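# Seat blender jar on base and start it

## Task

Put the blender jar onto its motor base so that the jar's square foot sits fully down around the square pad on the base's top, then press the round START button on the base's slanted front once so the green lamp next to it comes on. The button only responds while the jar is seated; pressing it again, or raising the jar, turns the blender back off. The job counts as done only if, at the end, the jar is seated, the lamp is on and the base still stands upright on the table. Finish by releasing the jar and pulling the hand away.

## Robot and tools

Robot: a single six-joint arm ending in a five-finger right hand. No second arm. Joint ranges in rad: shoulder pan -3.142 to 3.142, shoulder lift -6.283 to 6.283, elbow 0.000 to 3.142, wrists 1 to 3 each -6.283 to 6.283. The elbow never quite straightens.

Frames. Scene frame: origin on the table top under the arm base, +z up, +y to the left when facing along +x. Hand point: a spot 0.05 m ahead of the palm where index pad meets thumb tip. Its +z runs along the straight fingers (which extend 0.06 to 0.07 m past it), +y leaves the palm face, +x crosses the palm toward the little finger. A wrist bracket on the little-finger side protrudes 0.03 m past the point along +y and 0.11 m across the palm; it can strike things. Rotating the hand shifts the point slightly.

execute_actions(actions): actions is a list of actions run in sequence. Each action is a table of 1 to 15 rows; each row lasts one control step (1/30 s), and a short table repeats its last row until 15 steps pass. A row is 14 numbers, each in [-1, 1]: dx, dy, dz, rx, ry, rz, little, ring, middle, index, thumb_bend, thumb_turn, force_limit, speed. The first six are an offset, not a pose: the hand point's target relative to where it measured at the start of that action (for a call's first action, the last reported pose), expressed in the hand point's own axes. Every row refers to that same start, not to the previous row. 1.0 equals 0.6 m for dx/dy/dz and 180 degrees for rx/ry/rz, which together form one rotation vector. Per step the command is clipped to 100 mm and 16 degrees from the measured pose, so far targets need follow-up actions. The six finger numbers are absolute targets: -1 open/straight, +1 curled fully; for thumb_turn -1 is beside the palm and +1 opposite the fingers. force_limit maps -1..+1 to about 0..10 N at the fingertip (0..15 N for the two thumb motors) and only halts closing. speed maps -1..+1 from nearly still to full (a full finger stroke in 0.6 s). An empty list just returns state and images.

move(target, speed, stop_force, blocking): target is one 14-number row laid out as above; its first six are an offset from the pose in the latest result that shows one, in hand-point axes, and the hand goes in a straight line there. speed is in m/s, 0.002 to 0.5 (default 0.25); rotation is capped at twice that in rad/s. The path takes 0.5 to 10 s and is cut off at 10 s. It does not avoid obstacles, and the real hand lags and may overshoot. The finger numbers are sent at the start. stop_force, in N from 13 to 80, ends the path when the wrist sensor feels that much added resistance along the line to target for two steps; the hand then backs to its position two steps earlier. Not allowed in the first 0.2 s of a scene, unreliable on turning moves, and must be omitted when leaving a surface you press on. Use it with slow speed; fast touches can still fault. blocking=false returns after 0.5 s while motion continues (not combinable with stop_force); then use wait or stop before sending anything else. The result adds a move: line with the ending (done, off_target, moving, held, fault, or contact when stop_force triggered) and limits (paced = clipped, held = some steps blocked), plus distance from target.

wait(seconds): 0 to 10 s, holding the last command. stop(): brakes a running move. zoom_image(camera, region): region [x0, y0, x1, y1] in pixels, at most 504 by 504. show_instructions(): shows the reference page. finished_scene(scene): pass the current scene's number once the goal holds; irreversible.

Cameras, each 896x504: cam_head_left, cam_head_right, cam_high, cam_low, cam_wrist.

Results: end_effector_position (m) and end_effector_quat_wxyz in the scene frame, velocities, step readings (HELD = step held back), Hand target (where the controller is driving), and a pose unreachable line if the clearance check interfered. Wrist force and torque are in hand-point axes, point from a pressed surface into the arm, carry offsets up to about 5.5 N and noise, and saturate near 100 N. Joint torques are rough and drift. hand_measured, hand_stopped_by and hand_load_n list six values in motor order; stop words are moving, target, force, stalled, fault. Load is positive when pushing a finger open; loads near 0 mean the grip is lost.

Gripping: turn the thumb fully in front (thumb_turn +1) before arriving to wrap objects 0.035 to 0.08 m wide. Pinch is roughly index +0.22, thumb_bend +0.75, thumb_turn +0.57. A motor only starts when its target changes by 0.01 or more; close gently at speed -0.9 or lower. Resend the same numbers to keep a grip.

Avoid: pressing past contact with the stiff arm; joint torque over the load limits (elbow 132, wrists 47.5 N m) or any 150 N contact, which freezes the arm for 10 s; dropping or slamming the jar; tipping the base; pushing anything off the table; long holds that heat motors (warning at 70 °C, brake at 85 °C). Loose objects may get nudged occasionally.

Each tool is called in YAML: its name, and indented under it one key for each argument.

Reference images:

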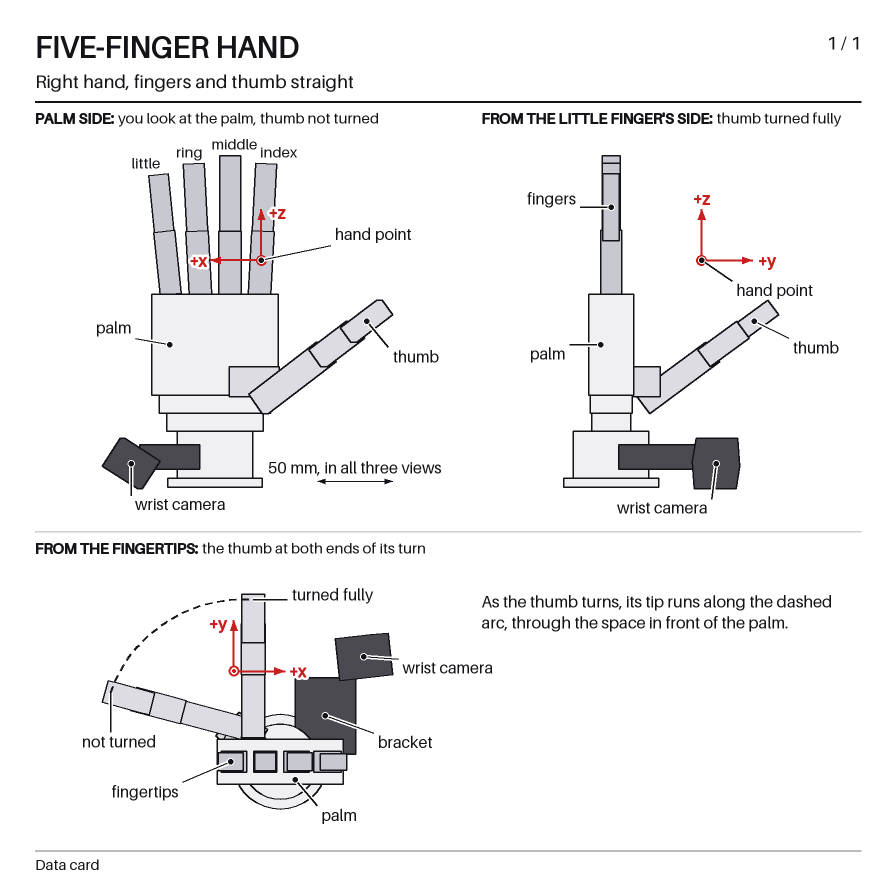

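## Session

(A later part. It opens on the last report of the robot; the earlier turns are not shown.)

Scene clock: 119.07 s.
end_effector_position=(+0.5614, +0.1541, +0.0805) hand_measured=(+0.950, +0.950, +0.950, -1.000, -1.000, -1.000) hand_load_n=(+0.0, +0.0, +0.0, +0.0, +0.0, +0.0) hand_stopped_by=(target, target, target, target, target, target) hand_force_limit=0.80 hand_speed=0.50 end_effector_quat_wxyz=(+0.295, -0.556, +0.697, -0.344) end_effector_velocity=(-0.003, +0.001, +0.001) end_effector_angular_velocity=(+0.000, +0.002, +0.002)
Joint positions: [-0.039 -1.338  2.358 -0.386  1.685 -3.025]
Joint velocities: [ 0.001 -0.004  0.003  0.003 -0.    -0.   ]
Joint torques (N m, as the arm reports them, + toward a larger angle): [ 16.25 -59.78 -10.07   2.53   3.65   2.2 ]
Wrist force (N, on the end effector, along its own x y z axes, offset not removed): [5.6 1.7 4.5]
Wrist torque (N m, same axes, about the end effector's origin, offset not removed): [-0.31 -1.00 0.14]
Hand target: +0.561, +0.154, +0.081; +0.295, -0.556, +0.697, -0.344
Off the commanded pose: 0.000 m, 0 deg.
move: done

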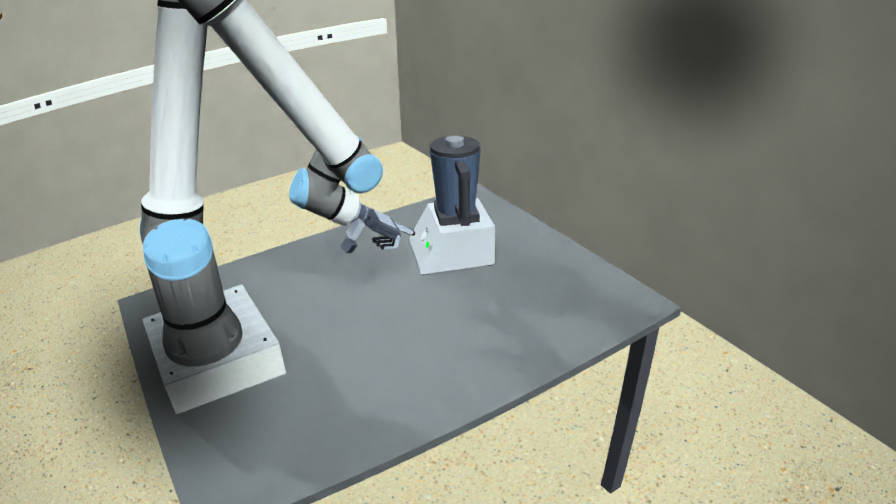

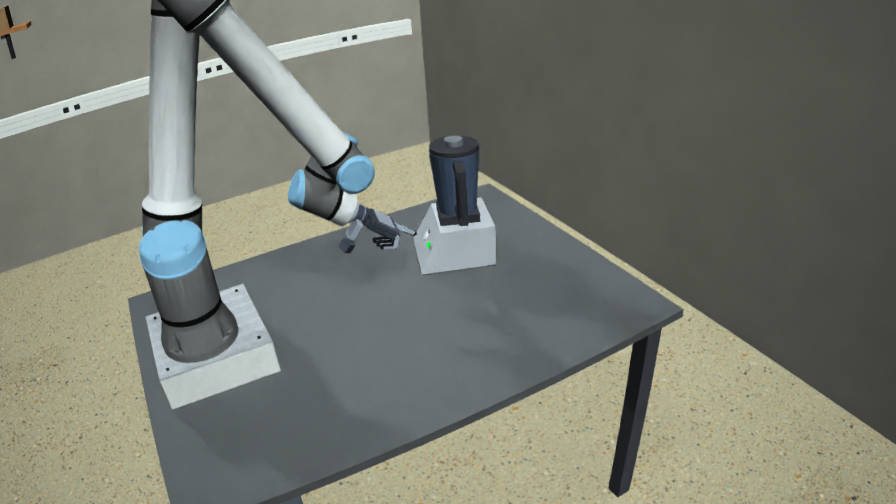

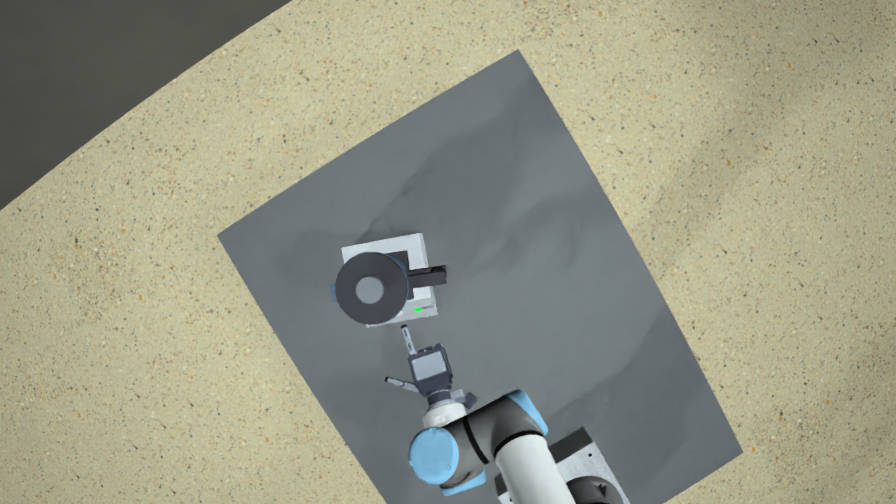

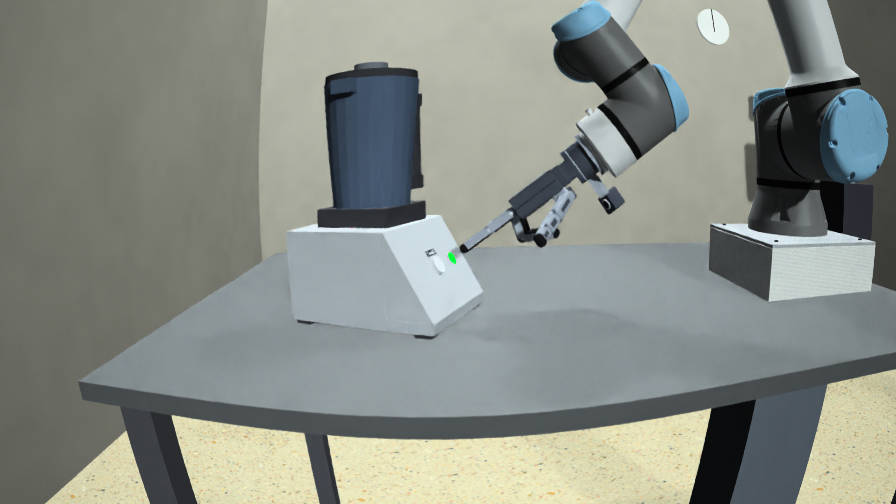

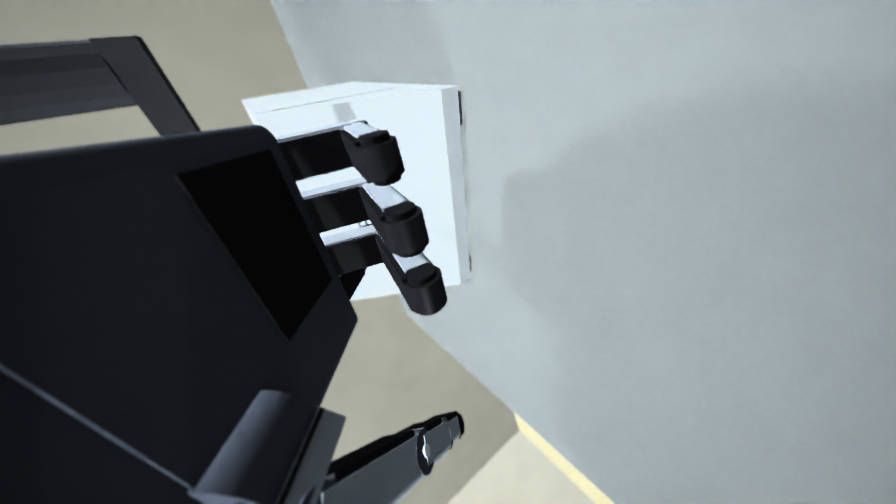

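Lit. Move clear (up and back).

move:
  target: [0,-0.13,-0.12,0,0,0,0.95,0.95,0.95,-1,-1,-1,0.8,0.5]

finished_scene:
  scene: 1

Scene clock: 121.00 s.
end_effector_position=(+0.5490, +0.1536, +0.1857) hand_measured=(+0.950, +0.950, +0.950, -1.000, -1.000, -1.000) hand_load_n=(+0.0, +0.0, +0.0, +0.0, +0.0, +0.0) hand_stopped_by=(target, target, target, target, target, target) hand_force_limit=0.80 hand_speed=0.50 end_effector_quat_wxyz=(+0.295, -0.556, +0.697, -0.344) end_effector_velocity=(-0.000, -0.000, +0.002) end_effector_angular_velocity=(-0.000, +0.001, -0.000)
Joint positions: [-0.041 -1.542  2.313 -0.136  1.683 -3.026]
Joint velocities: [-0.001 -0.003 -0.001  0.005 -0.    -0.   ]
Joint torques (N m, as the arm reports them, + toward a larger angle): [-14.89 -52.97 -38.82   3.48  -3.9   -3.41]
Wrist force (N, on the end effector, along its own x y z axes, offset not removed): [5.3 0.1 4.5]
Wrist torque (N m, same axes, about the end effector's origin, offset not removed): [-0.54 -0.97 0.06]
Hand target: +0.549, +0.154, +0.186; +0.295, -0.556, +0.697, -0.344
Off the commanded pose: 0.000 m, 0 deg.
move: done

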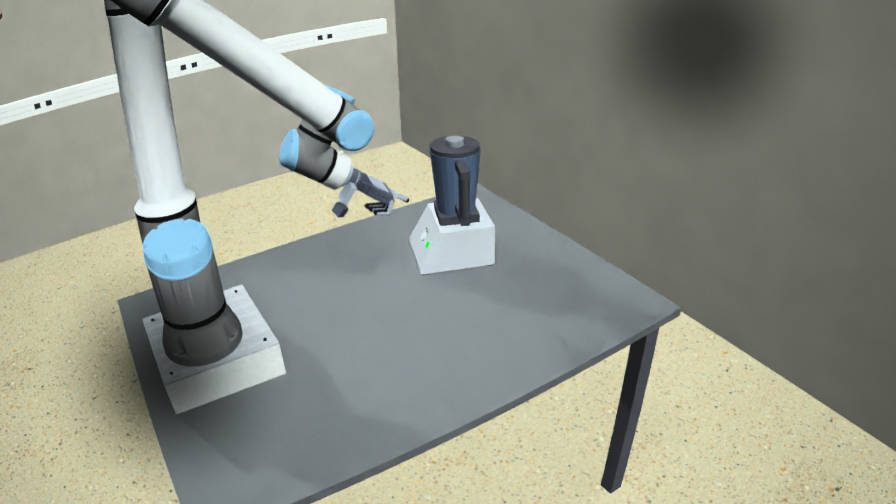

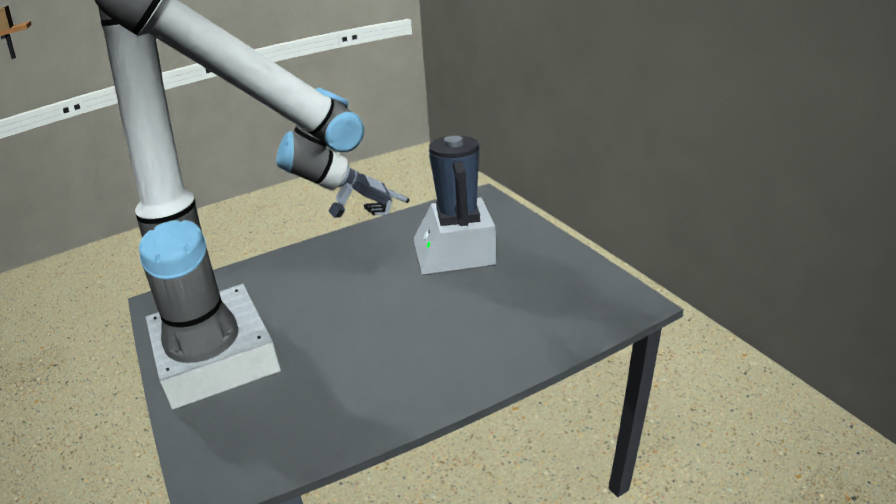

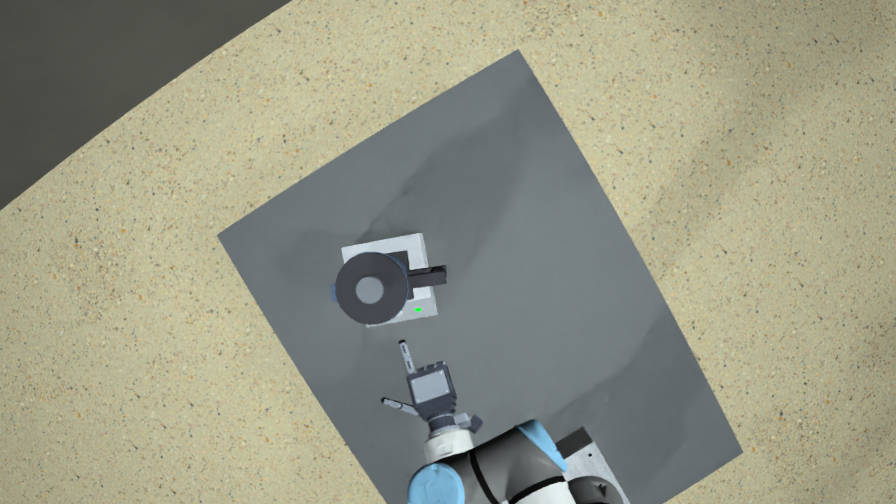

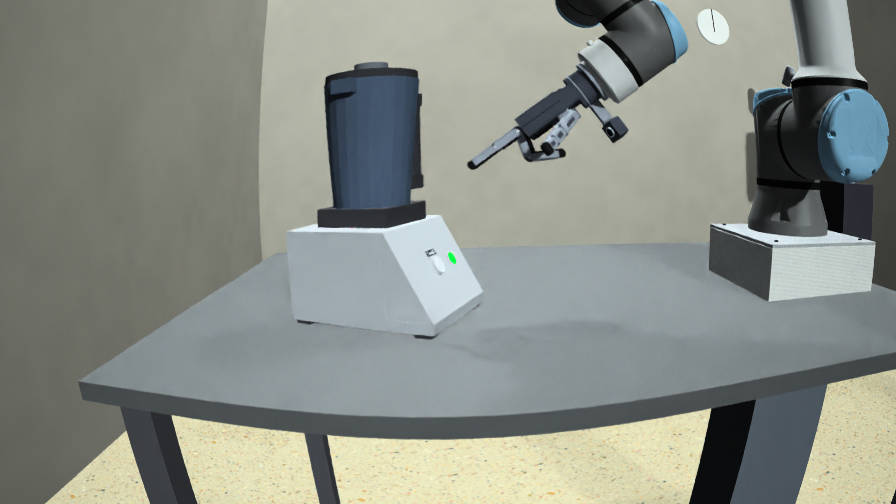

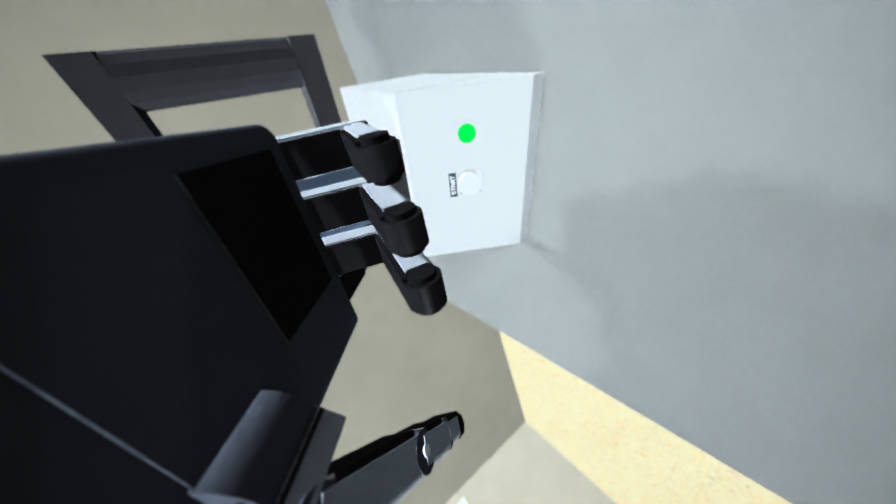

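The scene is finished: the task was done.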